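## Task

Lift the foam block from the middle shelf of the low bookcase and set it on the bookcase's top surface. The robot must not tip over or finish leaning. The block must stay there on its own at the end, not because the robot is holding it.

## Robot and tools

Robot: a Hello Robot Stretch 4, a single-arm mobile manipulator about 1.6 m tall. It has an omni-wheel base (rim within 0.23 m of the base origin), a lift on a vertical mast, a telescoping arm reaching forward, a three-joint wrist and a two-finger gripper. Cameras: head_camera, head_left_camera, head_right_camera (fisheye) and wrist_camera. Loose objects may occasionally get nudged by something.

Frames: the base frame sits on the floor below the base centre, x ahead, y to the left, z up. hand_pose is reported in this frame as a point between the open fingertips; with all wrist joints at zero its axes line up with the base frame, though the printed position can be somewhat off. The odometry frame is the base frame as it was when the scene began.

execute_actions(actions, cameras): actions holds one action or is empty (empty just reports state and images). An action may contain "base", "joints", or both, plus optional "pace" and "contact_limits"; or it contains only "end_of_arm": "enable_torque", which re-powers any wrist or gripper motor that shut itself off so it holds in place. All motions in one action begin together and may finish at different moments.
- base: a single relative command, measured from where the base last reported itself. translate_m: straight drive in metres, positive forward, -2 to 2. strafe_m: sideways shift in metres, positive left, -2 to 2. rotate_rad: spin in place in radians, positive counter-clockwise seen from above, -3.2 to 3.2.
- joints: a dict of absolute targets by name (not offsets). lift_m 0 to 1.2 m; arm_m 0 to 0.55 m extension; wrist_yaw_rad -1.134 to 4.276 (0 points forward, positive turns left, 3.14 tucked back, beyond 3.4 the arm may block); wrist_pitch_rad -1.117 to 4.259 (0 level, 1.57 pointing down); wrist_roll_rad -1.117 to 4.259 (0 keeps fingers level, positive turns clockwise viewed from behind); gripper_m -0.038 to 0.141, the fingertip gap in metres, negative values press fingers together. Done tolerances: ±0.004 for lift, arm, gripper; ±0.02 yaw and roll; ±0.05 pitch. Joint targets past a limit are clipped and reported; any other bad value or unknown key rejects the call and nothing moves.
- pace: "slow", "default", "fast", "max". Base top speeds 0.1/0.3/0.4/0.6 m/s and 1/2/3/4 rad/s; with lift above 0.2 these are further reduced, down to 0.3 m/s and 1 rad/s at full height.
- contact_limits: only arm_m, 0 (gentlest) to 0.75 (firmest), default 0.5; the arm stops when it pushes that hard.
- cameras: list of names, or "all"/omitted/null for all, [] for none. Images come back in the order given by the pictures line.
No action runs beyond 15 s. Parts omitted from an action may keep pushing toward earlier targets without the status showing it.

wait(seconds): 0 to 10; commands nothing and returns state and images.
zoom_image(camera, region): region [x0, y0, x1, y1] in pixels of that camera's most recent full image, top-left origin, up to 504 by 504.
finished_scene(scene): ends that scene for good (1 or 2) and reports success; the next scene's task arrives in its result. Only call it once the object rests on the top unsupported. Answering without any tool call ends everything.

Result lines: base_status and joint_status describe how each motion ended: done (for the base, wheels turned the commanded amount, slip included), off_target (rested short and may still push), contact_stop_at_<key> (hit something; the lift, arm or wheels involved go slack, a slack lift may sag under load), limit_stop_at_<name> (built-in limit). limit_stop_at_tilt means a lean over 6 degrees: lift, arm and wheels go slack and refuse commands until the lean eases. limit_stop_at_own_body means a joint nearly hit the robot; back it away (likely when pitch is below -0.2 with roll below -0.4 or above 4). torque_fault means a wrist motor maxed out and went limp; send enable_torque. A stop cancels later calls in the same reply. on_its_own reports uncommanded things; there, "held at" is the held target, not the actual position. lidar_m: 12 ranges in metres over 30 degree sectors, 1st straight ahead, counter-clockwise (4th left, 7th behind, 10th right); "-" is nothing seen or closer than 0.25 m; it misses glass, thin legs and much behind. wrist_depth_mm: 7x7 grid from top left, 100 to 2000 mm, robot body included. base_odometry comes from wheel counts; if turned_by_wheels and turned_by_imu disagree by over about 0.1 rad, suspect slip or a collision. base_tilt is in degrees, forward and right positive, with a fixed bias up to about 1.5. motor_effort is percent of maximum, positive toward larger joint values, peak in brackets; wheel positive means turning right. A rest effort flagged out of range suggests pushing or carrying.

Gripping: command a gap smaller than the object; squeezing tighter pulls it toward the wrist by up to a third of the shortfall. Gap reading and done do not confirm a grasp; a clear gripper effort change at a commanded value of 0 or above does. Fingertips jammed on a surface: raise the lift.

Start: to unfold the wrist, send lift_m 0.4 with wrist_yaw_rad 0 together. Safety: avoid driving or turning with over 1 kg held and arm_m past 0.2, especially fast; avoid sustained pushes or pulls with a high gripper or high contact limit; avoid drops, slams and hard hits; release gently on the top and retreat before finishing. Faster robot motion is preferred when safe.

Each tool is called in YAML: its name, and indented under it one key for each argument.

## Session

execute_actions:
  actions: []

Scene clock: 0.00 s.
base_odometry: x=+0.000 y=+0.000 heading=+0.000 (m, m, rad; odometry frame)
turned_by_wheels: +0.000 (rad since the last result)
turned_by_imu: +0.000 (rad since the last result)
base_tilt: forward=+0.4 right=-0.1 (deg)
lidar_m: 0.66 0.71 1.39 2.63 2.74 3.10 3.21 1.20 0.89 0.86 0.93 0.68
base_status: not commanded
joint_positions: lift_m=+0.281 arm_m=+0.000 wrist_yaw_rad=+3.211 wrist_pitch_rad=-0.003 wrist_roll_rad=+0.003 gripper_m=+0.057
joint_status: not commanded
motor_effort: lift_m=+19 arm_m=-1 wrist_yaw_rad=-1 wrist_pitch_rad=-7 wrist_roll_rad=+0 gripper_m=-3 wheel_0=+0 wheel_1=+0 wheel_2=+0 (%)
hand_pose: x=-0.1230 y=+0.0673 z=+0.4607 quat_wxyz=(-0.035, +0.002, +0.002, +0.999) (m; base frame)
wrist_depth_mm: - 136 136 - - - - / - - 133 - - - - / - 103 132 - - - - / - 116 132 - - - - / 133 132 - - - - - / 217 1618 216 - 1808 - - / 615 1118 1078 1205 1098 1308 1308
pictures: head_camera, head_left_camera, head_right_camera, wrist_camera
Images, in order (width x height): head_camera 420x560, head_left_camera 420x672, head_right_camera 420x672, wrist_camera 616x392.

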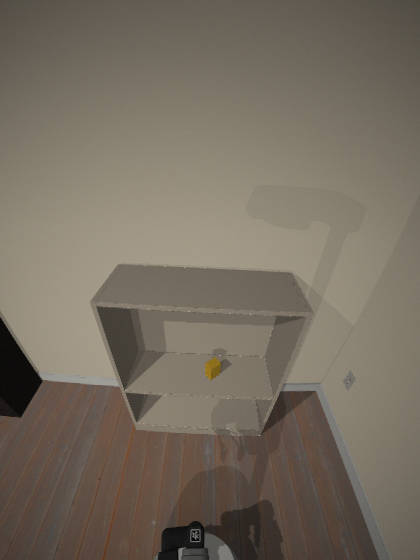

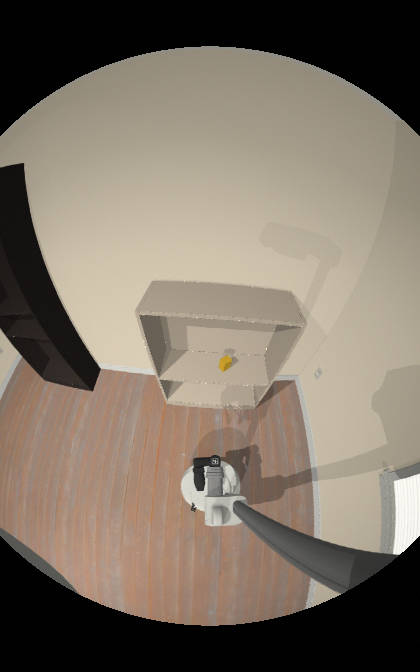

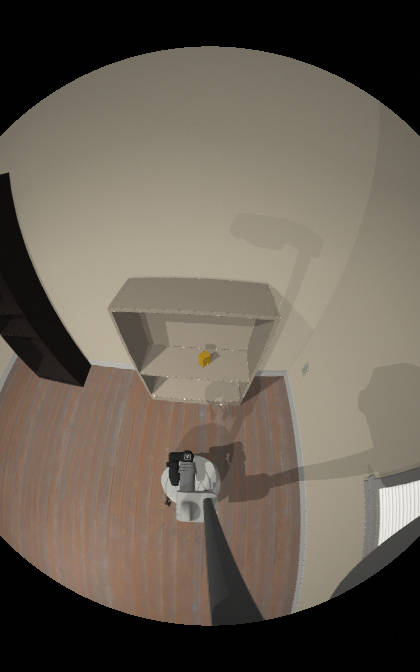

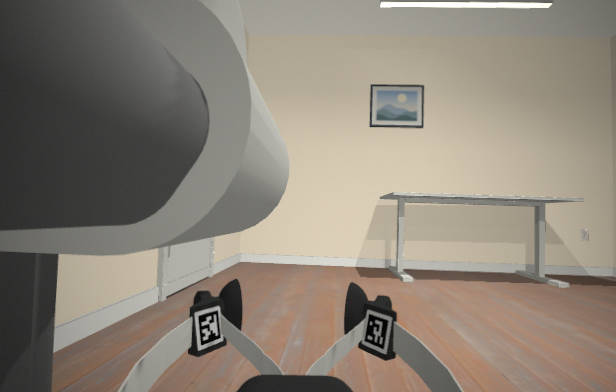

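execute_actions:
  actions:
    - {"joints":{"lift_m":0.45,"wrist_yaw_rad":0,"gripper_m":0.12},"pace":"fast"}

Scene clock: 14.17 s.
base_odometry: x=+0.000 y=+0.000 heading=+0.000 (m, m, rad; odometry frame)
turned_by_wheels: +0.000 (rad since the last result)
turned_by_imu: -0.001 (rad since the last result)
base_tilt: forward=+0.4 right=+0.0 (deg)
lidar_m: 0.65 0.71 1.39 2.63 2.75 3.09 3.22 1.19 0.90 0.86 0.92 0.70
base_status: not commanded
joint_positions: lift_m=+0.450 arm_m=+0.000 wrist_yaw_rad=+0.001 wrist_pitch_rad=-0.003 wrist_roll_rad=+0.003 gripper_m=+0.120
joint_status: all done
motor_effort: lift_m=+21(23) arm_m=-1(1) wrist_yaw_rad=-4(4) wrist_pitch_rad=-7(7) wrist_roll_rad=-1(1) gripper_m=-2(3) wheel_0=+0(0) wheel_1=+0(0) wheel_2=+0(0) (%)
hand_pose: x=+0.4594 y=-0.0873 z=+0.6290 quat_wxyz=(+1.000, +0.001, -0.002, +0.000) (m; base frame)
wrist_depth_mm: 634 723 715 707 691 615 627 / 640 723 707 707 699 627 627 / 627 715 707 707 707 634 621 / 627 707 707 707 691 621 615 / 640 707 707 691 691 615 609 / 627 580 691 549 676 559 603 / 480 436 439 462 455 466 603
pictures: head_camera, head_left_camera, head_right_camera, wrist_camera
Images, in order (width x height): head_camera 420x560, head_left_camera 420x672, head_right_camera 420x672, wrist_camera 616x392.

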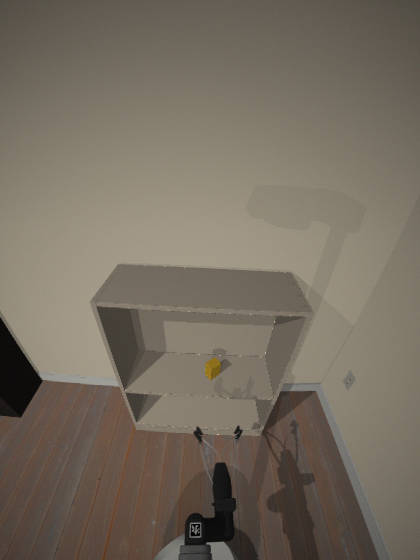

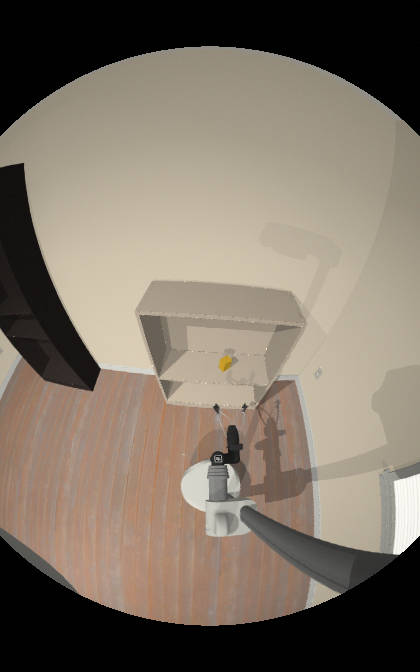

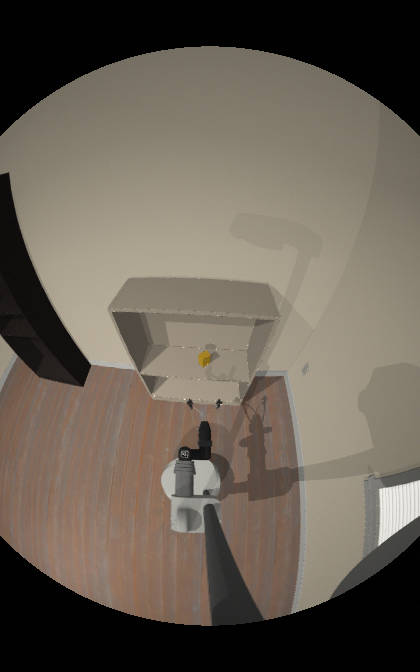

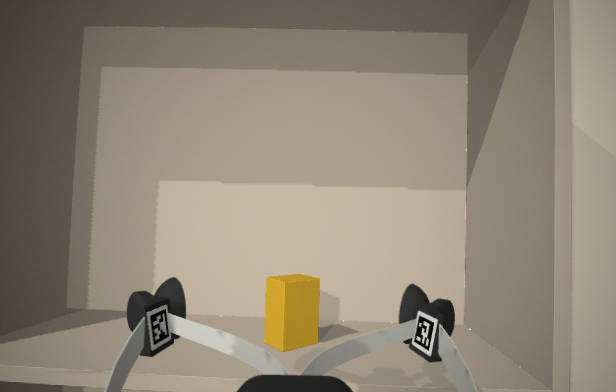

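execute_actions:
  actions:
    - {"base":{"strafe_m":0.012},"joints":{"lift_m":0.35,"gripper_m":0.14,"arm_m":0.12}}
  cameras: ["head_camera","wrist_camera"]

Scene clock: 29.67 s.
base_odometry: x=+0.000 y=+0.012 heading=+0.000 (m, m, rad; odometry frame)
turned_by_wheels: +0.000 (rad since the last result)
turned_by_imu: -0.001 (rad since the last result)
base_tilt: forward=+0.4 right=-0.1 (deg)
lidar_m: 0.67 0.71 1.37 2.62 2.72 3.08 3.27 1.22 0.90 0.87 0.93 0.68
base_status: done
joint_positions: lift_m=+0.350 arm_m=+0.119 wrist_yaw_rad=+0.000 wrist_pitch_rad=-0.003 wrist_roll_rad=+0.003 gripper_m=+0.140
joint_status: all done
motor_effort: lift_m=+15(20) arm_m=+6(5) wrist_yaw_rad=-1(5) wrist_pitch_rad=-7(7) wrist_roll_rad=+0(1) gripper_m=-4(1) wheel_0=+0(8) wheel_1=+1(7) wheel_2=+0(0) (%)
hand_pose: x=+0.5784 y=-0.0874 z=+0.5295 quat_wxyz=(+1.000, +0.001, -0.002, +0.000) (m; base frame)
wrist_depth_mm: 603 603 597 603 591 591 462 / 603 597 585 591 585 585 459 / 597 591 597 585 585 585 455 / 591 591 585 585 580 574 452 / 585 591 580 430 580 580 449 / 342 204 366 379 347 359 404 / 580 580 580 162 564 314 399
pictures: head_camera, wrist_camera
Images, in order (width x height): head_camera 420x560, wrist_camera 616x392.

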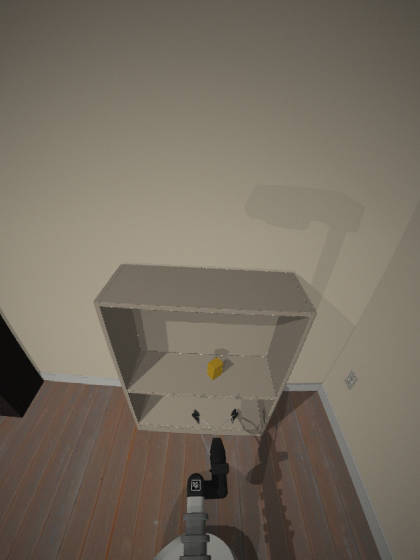

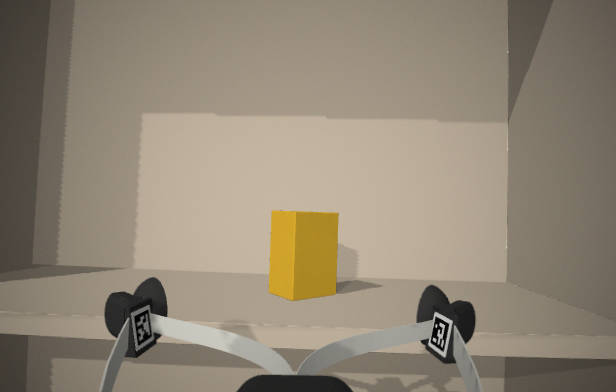

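execute_actions:
  actions:
    - {"base":{"strafe_m":-0.008},"joints":{"arm_m":0.25}}
  cameras: ["head_camera","wrist_camera"]

Scene clock: 47.47 s.
base_odometry: x=+0.000 y=+0.004 heading=+0.000 (m, m, rad; odometry frame)
turned_by_wheels: +0.000 (rad since the last result)
turned_by_imu: -0.001 (rad since the last result)
base_tilt: forward=+0.3 right=+0.0 (deg)
lidar_m: 0.66 0.71 1.39 2.63 2.73 3.09 3.23 1.21 0.89 0.86 0.93 0.69
base_status: done
joint_positions: lift_m=+0.350 arm_m=+0.249 wrist_yaw_rad=+0.000 wrist_pitch_rad=-0.003 wrist_roll_rad=+0.003 gripper_m=+0.140
joint_status: all done
motor_effort: lift_m=+15(15) arm_m=+6(6) wrist_yaw_rad=-3(1) wrist_pitch_rad=-7(7) wrist_roll_rad=-2(0) gripper_m=+0(0) wheel_0=-1(9) wheel_1=+1(7) wheel_2=+0(1) (%)
hand_pose: x=+0.7084 y=-0.0874 z=+0.5295 quat_wxyz=(+1.000, +0.001, -0.002, +0.000) (m; base frame)
wrist_depth_mm: 477 469 469 466 462 462 459 / 473 466 469 459 459 459 452 / 466 466 462 455 455 455 452 / 469 466 462 455 452 452 445 / 459 455 455 294 452 445 445 / 342 204 362 293 345 357 404 / 222 213 216 162 224 229 248
pictures: head_camera, wrist_camera
Images, in order (width x height): head_camera 420x560, wrist_camera 616x392.

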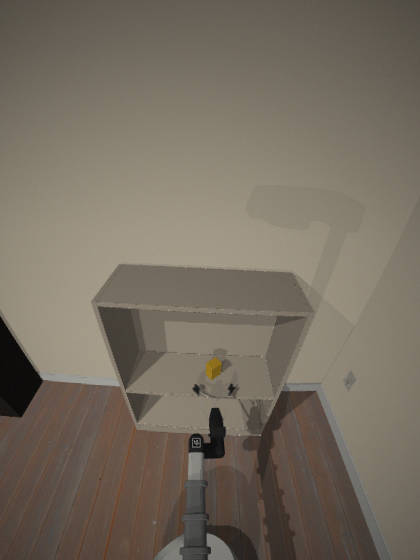

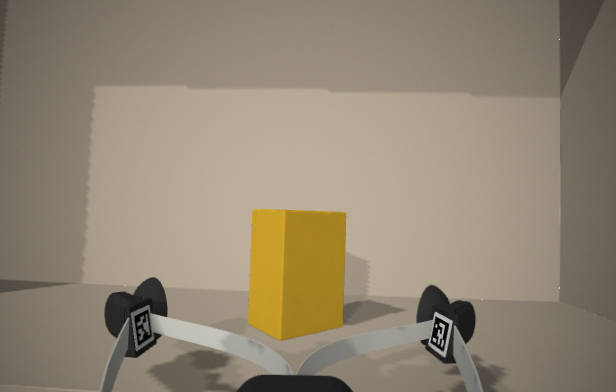

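execute_actions:
  actions:
    - {"base":{"strafe_m":-0.004},"joints":{"arm_m":0.35}}
  cameras: ["head_camera","wrist_camera"]

Scene clock: 64.13 s.
base_odometry: x=+0.000 y=+0.000 heading=+0.000 (m, m, rad; odometry frame)
turned_by_wheels: +0.000 (rad since the last result)
turned_by_imu: -0.001 (rad since the last result)
base_tilt: forward=+0.4 right=+0.0 (deg)
lidar_m: 0.67 0.69 1.39 2.62 2.76 3.09 3.22 1.19 0.88 0.87 0.92 0.67
base_status: done
joint_positions: lift_m=+0.350 arm_m=+0.349 wrist_yaw_rad=+0.000 wrist_pitch_rad=-0.003 wrist_roll_rad=+0.003 gripper_m=+0.140
joint_status: all done
motor_effort: lift_m=+15(15) arm_m=+5(8) wrist_yaw_rad=+0(1) wrist_pitch_rad=-7(7) wrist_roll_rad=+0(1) gripper_m=+0(0) wheel_0=-2(7) wheel_1=+2(5) wheel_2=+0(2) (%)
hand_pose: x=+0.8084 y=-0.0874 z=+0.5295 quat_wxyz=(+1.000, +0.001, -0.002, +0.000) (m; base frame)
wrist_depth_mm: 370 368 368 366 362 362 357 / 366 366 364 362 359 357 355 / 364 366 364 362 359 357 353 / 364 359 359 359 355 353 353 / 362 357 355 196 353 351 349 / 342 204 207 196 310 347 347 / 221 211 202 161 223 228 248
pictures: head_camera, wrist_camera
Images, in order (width x height): head_camera 420x560, wrist_camera 616x392.

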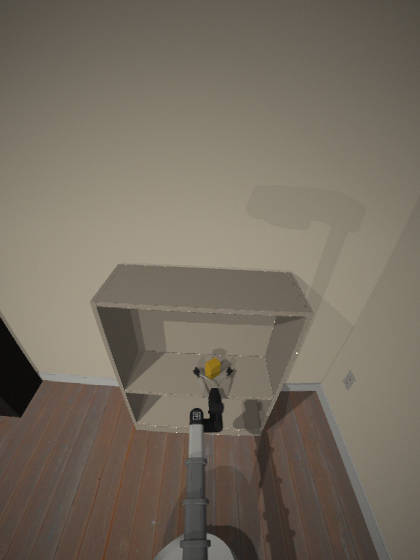

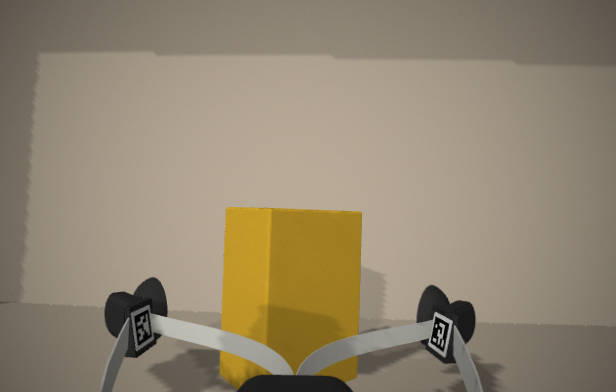

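execute_actions:
  actions:
    - {"joints":{"gripper_m":0.015}}
  cameras: ["head_camera","wrist_camera"]

Scene clock: 73.23 s.
base_odometry: x=+0.000 y=+0.000 heading=+0.000 (m, m, rad; odometry frame)
turned_by_wheels: +0.000 (rad since the last result)
turned_by_imu: -0.001 (rad since the last result)
base_tilt: forward=+0.3 right=+0.0 (deg)
lidar_m: 0.66 0.70 1.39 2.64 2.75 3.09 3.22 1.19 0.88 0.86 0.92 0.69
base_status: not commanded
joint_positions: lift_m=+0.350 arm_m=+0.349 wrist_yaw_rad=+0.000 wrist_pitch_rad=-0.003 wrist_roll_rad=+0.003 gripper_m=+0.015
joint_status: all done
motor_effort: lift_m=+15(15) arm_m=+5(6) wrist_yaw_rad=-3(2) wrist_pitch_rad=-7(6) wrist_roll_rad=-1(1) gripper_m=-19(19) wheel_0=-1(1) wheel_1=+2(2) wheel_2=+0(0) (%)
hand_pose: x=+0.8084 y=-0.0874 z=+0.5295 quat_wxyz=(+1.000, +0.001, -0.002, +0.000) (m; base frame)
wrist_depth_mm: 370 368 364 366 362 362 357 / 366 366 362 362 362 357 357 / 364 364 362 357 357 357 355 / 364 362 359 357 355 351 351 / 359 357 355 175 353 351 351 / 340 351 187 175 198 349 345 / 220 171 175 175 195 165 247
pictures: head_camera, wrist_camera
Images, in order (width x height): head_camera 420x560, wrist_camera 616x392.

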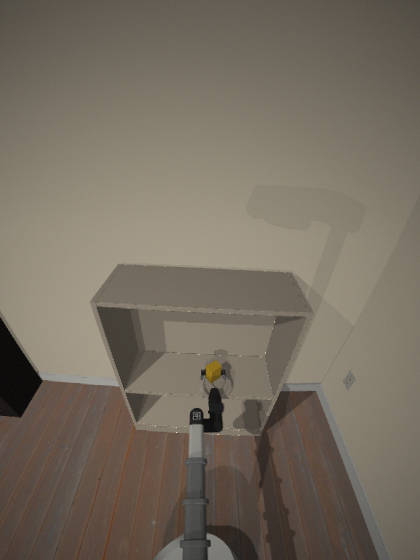

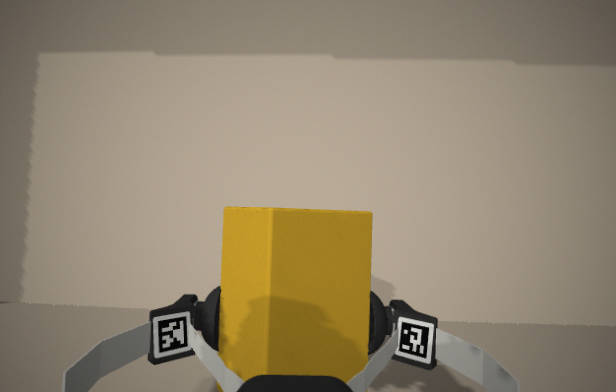

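execute_actions:
  actions:
    - {"joints":{"lift_m":0.375},"pace":"slow"}
  cameras: ["wrist_camera"]

execute_actions:
  actions:
    - {"joints":{"arm_m":0.08}}
  cameras: ["head_camera","wrist_camera"]

Scene clock: 80.60 s.
base_odometry: x=+0.000 y=+0.000 heading=+0.000 (m, m, rad; odometry frame)
turned_by_wheels: +0.000 (rad since the last result)
turned_by_imu: -0.001 (rad since the last result)
base_tilt: forward=+0.4 right=+0.0 (deg)
lidar_m: 0.65 0.70 1.39 2.63 2.74 3.09 3.23 1.20 0.89 0.87 0.92 0.69
base_status: not commanded
joint_positions: lift_m=+0.375 arm_m=+0.349 wrist_yaw_rad=+0.000 wrist_pitch_rad=-0.003 wrist_roll_rad=+0.003 gripper_m=+0.015
joint_status: all done
motor_effort: lift_m=+22(23) arm_m=+5(5) wrist_yaw_rad=-2(1) wrist_pitch_rad=-8(8) wrist_roll_rad=-1(1) gripper_m=-21(18) wheel_0=-1(1) wheel_1=+2(2) wheel_2=+0(0) (%)
hand_pose: x=+0.8084 y=-0.0874 z=+0.5538 quat_wxyz=(+1.000, +0.001, -0.001, +0.000) (m; base frame)
wrist_depth_mm: 370 368 366 364 362 362 359 / 366 364 366 362 362 357 355 / 366 364 362 357 357 355 355 / 364 359 359 359 357 353 351 / 359 359 355 175 351 349 349 / 357 355 187 175 198 349 347 / 274 171 175 174 195 166 307
pictures: wrist_camera
Images, in order (width x height): wrist_camera 616x392.

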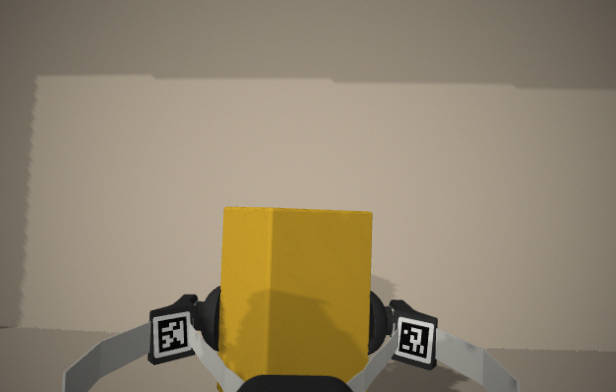

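Scene clock: 82.53 s.
base_odometry: x=+0.000 y=+0.000 heading=+0.000 (m, m, rad; odometry frame)
turned_by_wheels: +0.000 (rad since the last result)
turned_by_imu: +0.000 (rad since the last result)
base_tilt: forward=+0.3 right=-0.1 (deg)
lidar_m: 0.54 0.71 1.39 2.65 2.75 3.12 3.23 1.21 0.87 0.86 0.92 0.68
base_status: not commanded
joint_positions: lift_m=+0.375 arm_m=+0.081 wrist_yaw_rad=+0.000 wrist_pitch_rad=-0.003 wrist_roll_rad=+0.003 gripper_m=+0.015
joint_status: all done
motor_effort: lift_m=+22(22) arm_m=-6(4) wrist_yaw_rad=-3(2) wrist_pitch_rad=-9(9) wrist_roll_rad=-1(1) gripper_m=-22(22) wheel_0=-1(1) wheel_1=+2(2) wheel_2=+0(0) (%)
hand_pose: x=+0.5404 y=-0.0874 z=+0.5537 quat_wxyz=(+1.000, +0.001, -0.001, +0.000) (m; base frame)
wrist_depth_mm: 621 647 634 634 634 627 439 / 634 634 634 627 627 627 436 / 627 634 621 621 621 621 436 / 627 627 621 621 615 609 430 / 627 627 621 175 615 615 427 / 424 439 187 175 198 496 402 / 597 171 175 175 195 165 368
pictures: head_camera, wrist_camera
Images, in order (width x height): head_camera 420x560, wrist_camera 616x392.

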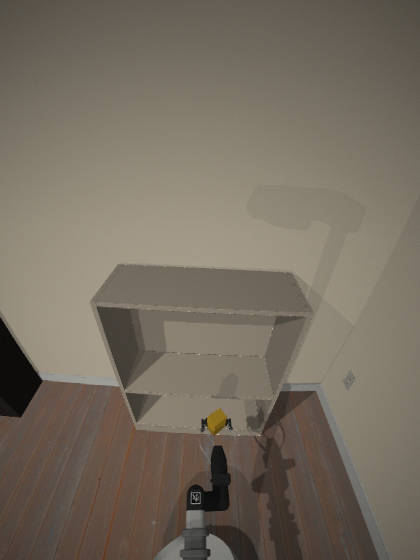

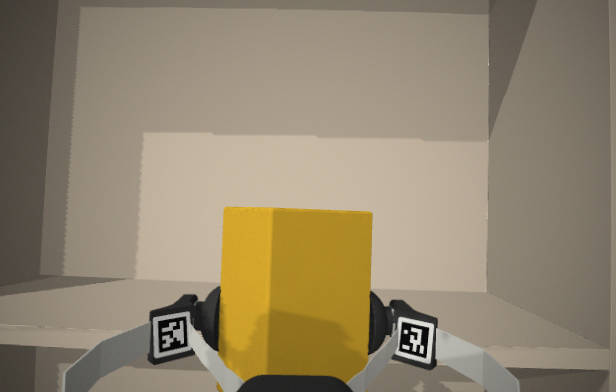

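execute_actions:
  actions:
    - {"joints":{"arm_m":0.02,"lift_m":0.9}}
  cameras: ["head_camera","wrist_camera"]

Scene clock: 90.67 s.
base_odometry: x=+0.000 y=+0.000 heading=+0.000 (m, m, rad; odometry frame)
turned_by_wheels: +0.000 (rad since the last result)
turned_by_imu: -0.002 (rad since the last result)
base_tilt: forward=+0.4 right=+0.0 (deg)
lidar_m: 0.66 0.70 1.39 2.63 2.74 3.10 3.23 1.19 0.89 0.86 0.91 0.68
base_status: not commanded
joint_positions: lift_m=+0.900 arm_m=+0.021 wrist_yaw_rad=+0.000 wrist_pitch_rad=-0.003 wrist_roll_rad=+0.003 gripper_m=+0.015
joint_status: all done
motor_effort: lift_m=+22(23) arm_m=-6(7) wrist_yaw_rad=-2(4) wrist_pitch_rad=-9(9) wrist_roll_rad=-1(0) gripper_m=-19(20) wheel_0=-1(1) wheel_1=+2(2) wheel_2=+0(0) (%)
hand_pose: x=+0.4804 y=-0.0874 z=+1.0787 quat_wxyz=(+1.000, +0.001, -0.001, +0.000) (m; base frame)
wrist_depth_mm: 741 750 750 750 750 741 741 / 741 741 741 750 741 750 750 / 741 732 741 741 741 741 750 / 741 732 741 732 732 732 741 / 549 580 418 175 549 723 723 / 661 676 187 175 198 525 439 / 634 171 175 174 194 165 449
pictures: head_camera, wrist_camera
Images, in order (width x height): head_camera 420x560, wrist_camera 616x392.

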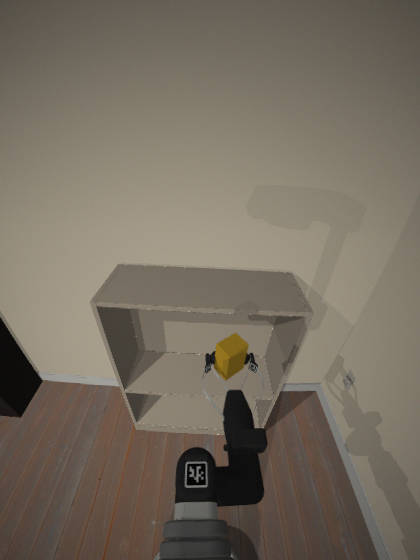

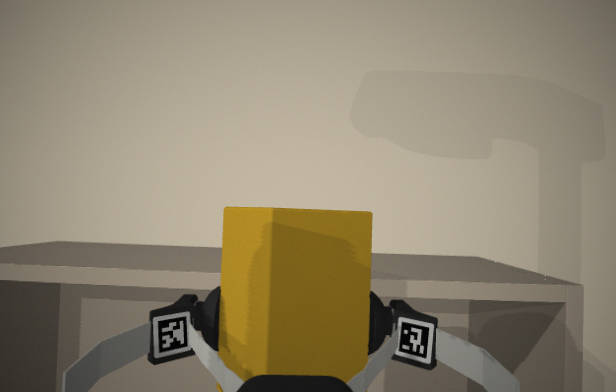

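execute_actions:
  actions:
    - {"joints":{"lift_m":0.97}}
  cameras: []

execute_actions:
  actions:
    - {"joints":{"arm_m":0.35}}
  cameras: ["head_camera","wrist_camera"]

Scene clock: 105.90 s.
base_odometry: x=+0.000 y=+0.000 heading=+0.000 (m, m, rad; odometry frame)
turned_by_wheels: +0.000 (rad since the last result)
turned_by_imu: -0.001 (rad since the last result)
base_tilt: forward=+0.4 right=+0.0 (deg)
lidar_m: 0.65 0.72 1.38 2.65 2.75 3.11 3.21 1.20 0.88 0.87 0.93 0.69
base_status: not commanded
joint_positions: lift_m=+0.970 arm_m=+0.021 wrist_yaw_rad=+0.000 wrist_pitch_rad=-0.003 wrist_roll_rad=+0.003 gripper_m=+0.015
joint_status: all done
motor_effort: lift_m=+22(22) arm_m=-6(5) wrist_yaw_rad=-1(3) wrist_pitch_rad=-9(9) wrist_roll_rad=-1(1) gripper_m=-20(18) wheel_0=-2(1) wheel_1=+2(2) wheel_2=+0(0) (%)
hand_pose: x=+0.4804 y=-0.0874 z=+1.1487 quat_wxyz=(+1.000, +0.001, -0.001, +0.000) (m; base frame)
wrist_depth_mm: 750 750 750 750 750 741 741 / 741 750 741 750 741 741 741 / 741 732 741 732 741 732 732 / 732 732 732 741 741 741 732 / 723 732 723 175 732 732 732 / 492 512 187 175 199 580 723 / 603 171 175 174 195 166 433
pictures: none
No camera images: the call's "cameras" was empty. Leave "cameras" out to get every camera's image.

Scene clock: 108.00 s.
base_odometry: x=+0.000 y=+0.000 heading=+0.000 (m, m, rad; odometry frame)
turned_by_wheels: +0.000 (rad since the last result)
turned_by_imu: -0.001 (rad since the last result)
base_tilt: forward=+0.3 right=+0.0 (deg)
lidar_m: 0.67 0.71 1.40 2.64 2.75 3.09 3.22 1.20 0.89 0.86 0.93 0.67
base_status: not commanded
joint_positions: lift_m=+0.970 arm_m=+0.349 wrist_yaw_rad=+0.000 wrist_pitch_rad=-0.003 wrist_roll_rad=+0.003 gripper_m=+0.015
joint_status: all done
motor_effort: lift_m=+22(22) arm_m=+5(4) wrist_yaw_rad=-1(1) wrist_pitch_rad=-8(9) wrist_roll_rad=+0(1) gripper_m=-18(22) wheel_0=-1(2) wheel_1=+2(2) wheel_2=+0(0) (%)
hand_pose: x=+0.8084 y=-0.0874 z=+1.1488 quat_wxyz=(+1.000, +0.001, -0.001, +0.000) (m; base frame)
wrist_depth_mm: 418 421 418 418 418 418 418 / 418 415 415 418 418 418 421 / 415 415 415 413 415 415 415 / 413 413 413 413 410 413 410 / 413 407 407 176 410 407 407 / 407 407 187 175 199 407 407 / 315 171 175 174 195 165 355
pictures: head_camera, wrist_camera
Images, in order (width x height): head_camera 420x560, wrist_camera 616x392.

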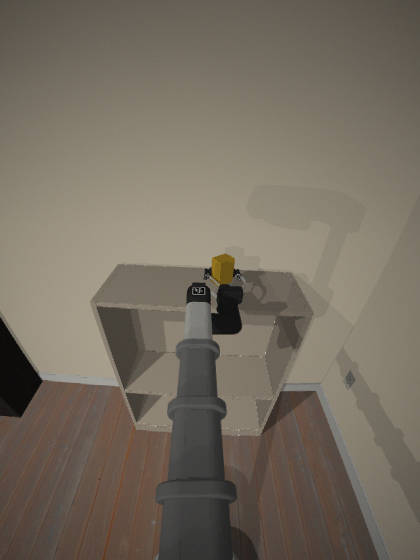

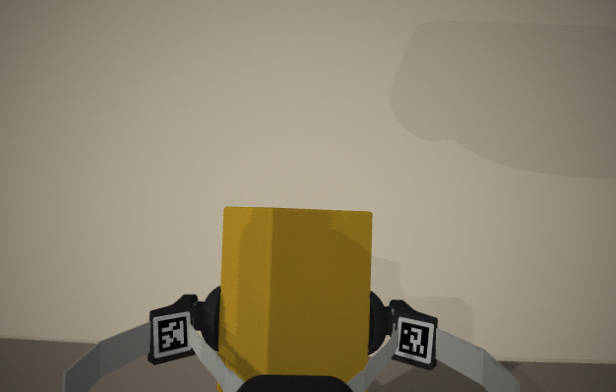

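execute_actions:
  actions:
    - {"joints":{"lift_m":0.933},"pace":"slow"}
  cameras: ["head_camera","wrist_camera"]

Scene clock: 115.50 s.
base_odometry: x=+0.000 y=+0.000 heading=+0.000 (m, m, rad; odometry frame)
turned_by_wheels: +0.000 (rad since the last result)
turned_by_imu: -0.001 (rad since the last result)
base_tilt: forward=+0.4 right=-0.1 (deg)
lidar_m: 0.67 0.70 1.38 2.64 2.74 3.10 3.22 1.20 0.88 0.87 0.93 0.69
base_status: not commanded
joint_positions: lift_m=+0.933 arm_m=+0.349 wrist_yaw_rad=+0.000 wrist_pitch_rad=-0.003 wrist_roll_rad=+0.003 gripper_m=+0.015
joint_status: all done
motor_effort: lift_m=+15(21) arm_m=+5(5) wrist_yaw_rad=-4(3) wrist_pitch_rad=-9(9) wrist_roll_rad=-2(1) gripper_m=-20(20) wheel_0=-1(1) wheel_1=+2(2) wheel_2=+0(0) (%)
hand_pose: x=+0.8084 y=-0.0874 z=+1.1123 quat_wxyz=(+1.000, +0.001, -0.001, +0.000) (m; base frame)
wrist_depth_mm: 418 418 418 418 421 421 418 / 418 418 415 418 415 415 424 / 415 413 415 415 415 413 413 / 413 413 413 413 413 410 410 / 410 410 407 176 407 407 407 / 362 404 187 174 198 404 410 / 234 171 175 174 194 166 264
pictures: head_camera, wrist_camera
Images, in order (width x height): head_camera 420x560, wrist_camera 616x392.

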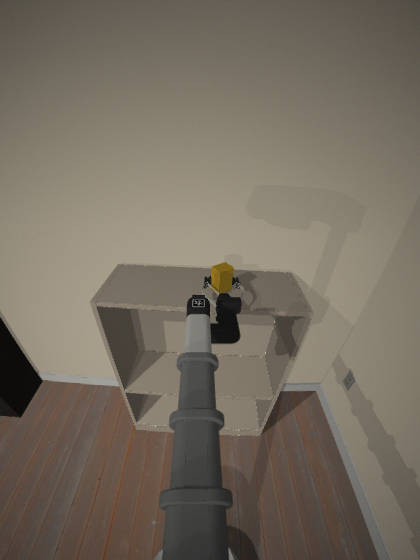

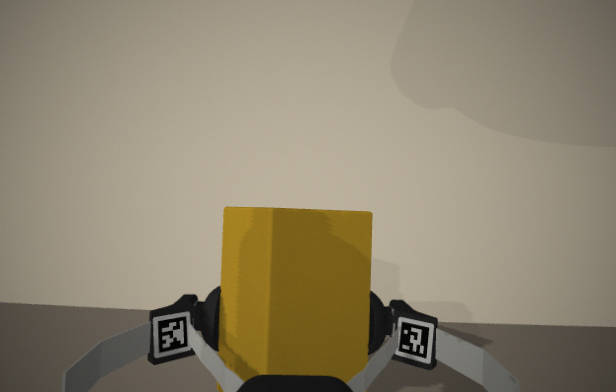

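execute_actions:
  actions:
    - {"joints":{"lift_m":0.922},"pace":"slow"}
  cameras: ["head_camera","wrist_camera"]

Scene clock: 121.67 s.
base_odometry: x=+0.000 y=+0.000 heading=+0.000 (m, m, rad; odometry frame)
turned_by_wheels: +0.000 (rad since the last result)
turned_by_imu: -0.001 (rad since the last result)
base_tilt: forward=+0.4 right=+0.0 (deg)
lidar_m: 0.65 0.71 1.39 2.63 2.74 3.11 3.23 1.20 0.88 0.87 0.93 0.70
base_status: not commanded
joint_positions: lift_m=+0.922 arm_m=+0.349 wrist_yaw_rad=+0.000 wrist_pitch_rad=-0.008 wrist_roll_rad=+0.003 gripper_m=+0.015
joint_status: all done
motor_effort: lift_m=+13(15) arm_m=+6(5) wrist_yaw_rad=-1(2) wrist_pitch_rad=+6(9) wrist_roll_rad=-1(0) gripper_m=-20(20) wheel_0=-1(1) wheel_1=+2(2) wheel_2=+0(0) (%)
hand_pose: x=+0.8084 y=-0.0874 z=+1.1030 quat_wxyz=(+1.000, +0.001, -0.004, +0.000) (m; base frame)
wrist_depth_mm: 421 424 421 421 424 421 421 / 418 418 421 418 418 418 418 / 415 415 415 415 413 413 415 / 413 410 413 410 413 413 410 / 410 410 407 175 410 410 407 / 342 351 187 175 198 404 404 / 219 171 176 174 194 165 247
pictures: head_camera, wrist_camera
Images, in order (width x height): head_camera 420x560, wrist_camera 616x392.

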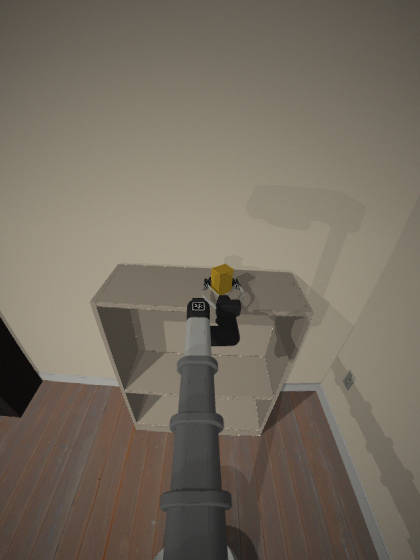

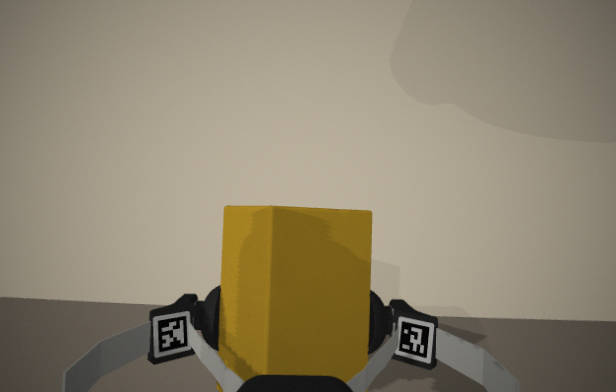

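Contact made with the top. Releasing.

execute_actions:
  actions:
    - {"joints":{"gripper_m":0.14,"lift_m":0.926}}
  cameras: ["head_camera","wrist_camera"]

Scene clock: 129.73 s.
base_odometry: x=+0.000 y=+0.000 heading=+0.000 (m, m, rad; odometry frame)
turned_by_wheels: +0.000 (rad since the last result)
turned_by_imu: -0.001 (rad since the last result)
base_tilt: forward=+0.3 right=+0.0 (deg)
lidar_m: 0.66 0.71 1.39 2.64 2.74 3.08 3.22 1.20 0.89 0.86 0.92 0.68
base_status: not commanded
joint_positions: lift_m=+0.926 arm_m=+0.349 wrist_yaw_rad=+0.000 wrist_pitch_rad=-0.004 wrist_roll_rad=+0.003 gripper_m=+0.140
joint_status: all done
motor_effort: lift_m=+22(22) arm_m=+5(5) wrist_yaw_rad=-3(3) wrist_pitch_rad=-6(6) wrist_roll_rad=-2(1) gripper_m=+0(18) wheel_0=-2(1) wheel_1=+2(2) wheel_2=+0(0) (%)
hand_pose: x=+0.8084 y=-0.0874 z=+1.1050 quat_wxyz=(+1.000, +0.001, -0.002, +0.000) (m; base frame)
wrist_depth_mm: 418 421 421 421 421 424 421 / 418 418 415 418 418 418 418 / 415 415 418 413 415 413 413 / 413 410 413 410 410 413 413 / 413 410 407 195 404 410 410 / 338 204 210 195 309 355 402 / 220 210 202 162 216 227 246
pictures: head_camera, wrist_camera
Images, in order (width x height): head_camera 420x560, wrist_camera 616x392.

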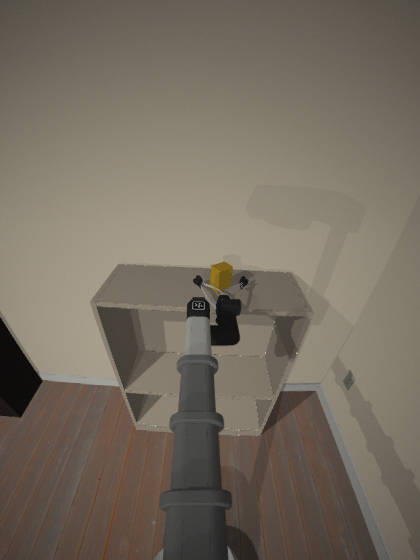

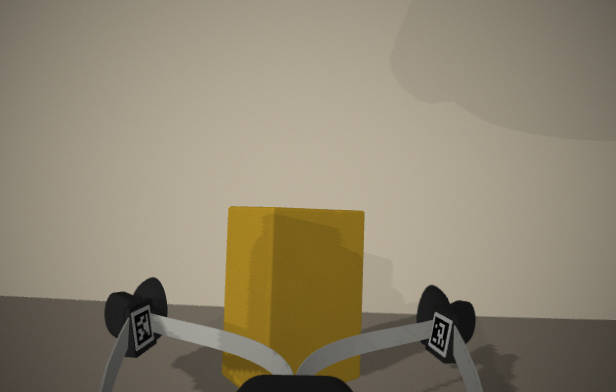

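execute_actions:
  actions:
    - {"joints":{"arm_m":0.1},"pace":"fast"}
  cameras: ["head_camera","wrist_camera"]

Scene clock: 136.67 s.
base_odometry: x=+0.000 y=+0.000 heading=+0.000 (m, m, rad; odometry frame)
turned_by_wheels: +0.000 (rad since the last result)
turned_by_imu: -0.001 (rad since the last result)
base_tilt: forward=+0.3 right=+0.0 (deg)
lidar_m: 0.66 0.69 1.38 2.64 2.73 3.10 3.23 1.21 0.88 0.86 0.92 0.68
base_status: not commanded
joint_positions: lift_m=+0.926 arm_m=+0.101 wrist_yaw_rad=+0.000 wrist_pitch_rad=-0.003 wrist_roll_rad=+0.003 gripper_m=+0.140
joint_status: all done
motor_effort: lift_m=+22(22) arm_m=-5(7) wrist_yaw_rad=-1(3) wrist_pitch_rad=-7(7) wrist_roll_rad=-2(1) gripper_m=+0(0) wheel_0=-1(1) wheel_1=+2(2) wheel_2=+0(0) (%)
hand_pose: x=+0.5603 y=-0.0875 z=+1.1049 quat_wxyz=(+1.000, +0.001, -0.002, +0.000) (m; base frame)
wrist_depth_mm: 668 661 676 668 661 668 661 / 668 661 661 661 661 668 661 / 661 668 668 661 661 661 654 / 654 661 661 654 647 654 654 / 661 654 647 449 654 654 654 / 377 204 366 377 349 357 413 / 597 597 591 162 580 525 404
pictures: head_camera, wrist_camera
Images, in order (width x height): head_camera 420x560, wrist_camera 616x392.

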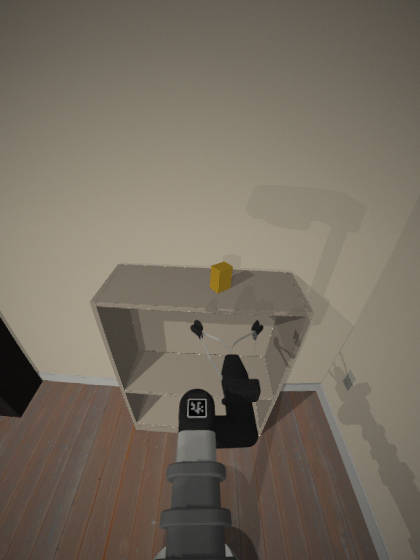

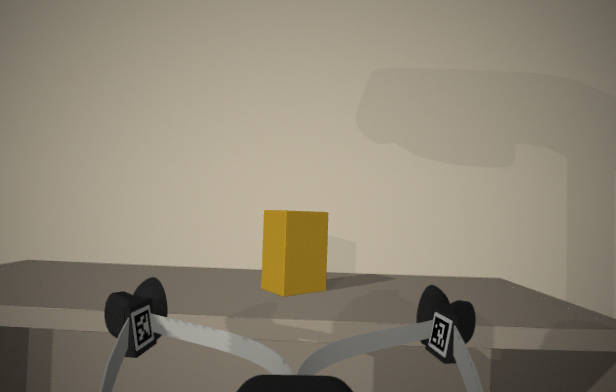

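finished_scene:
  scene: 1

The scene is finished: the task was done.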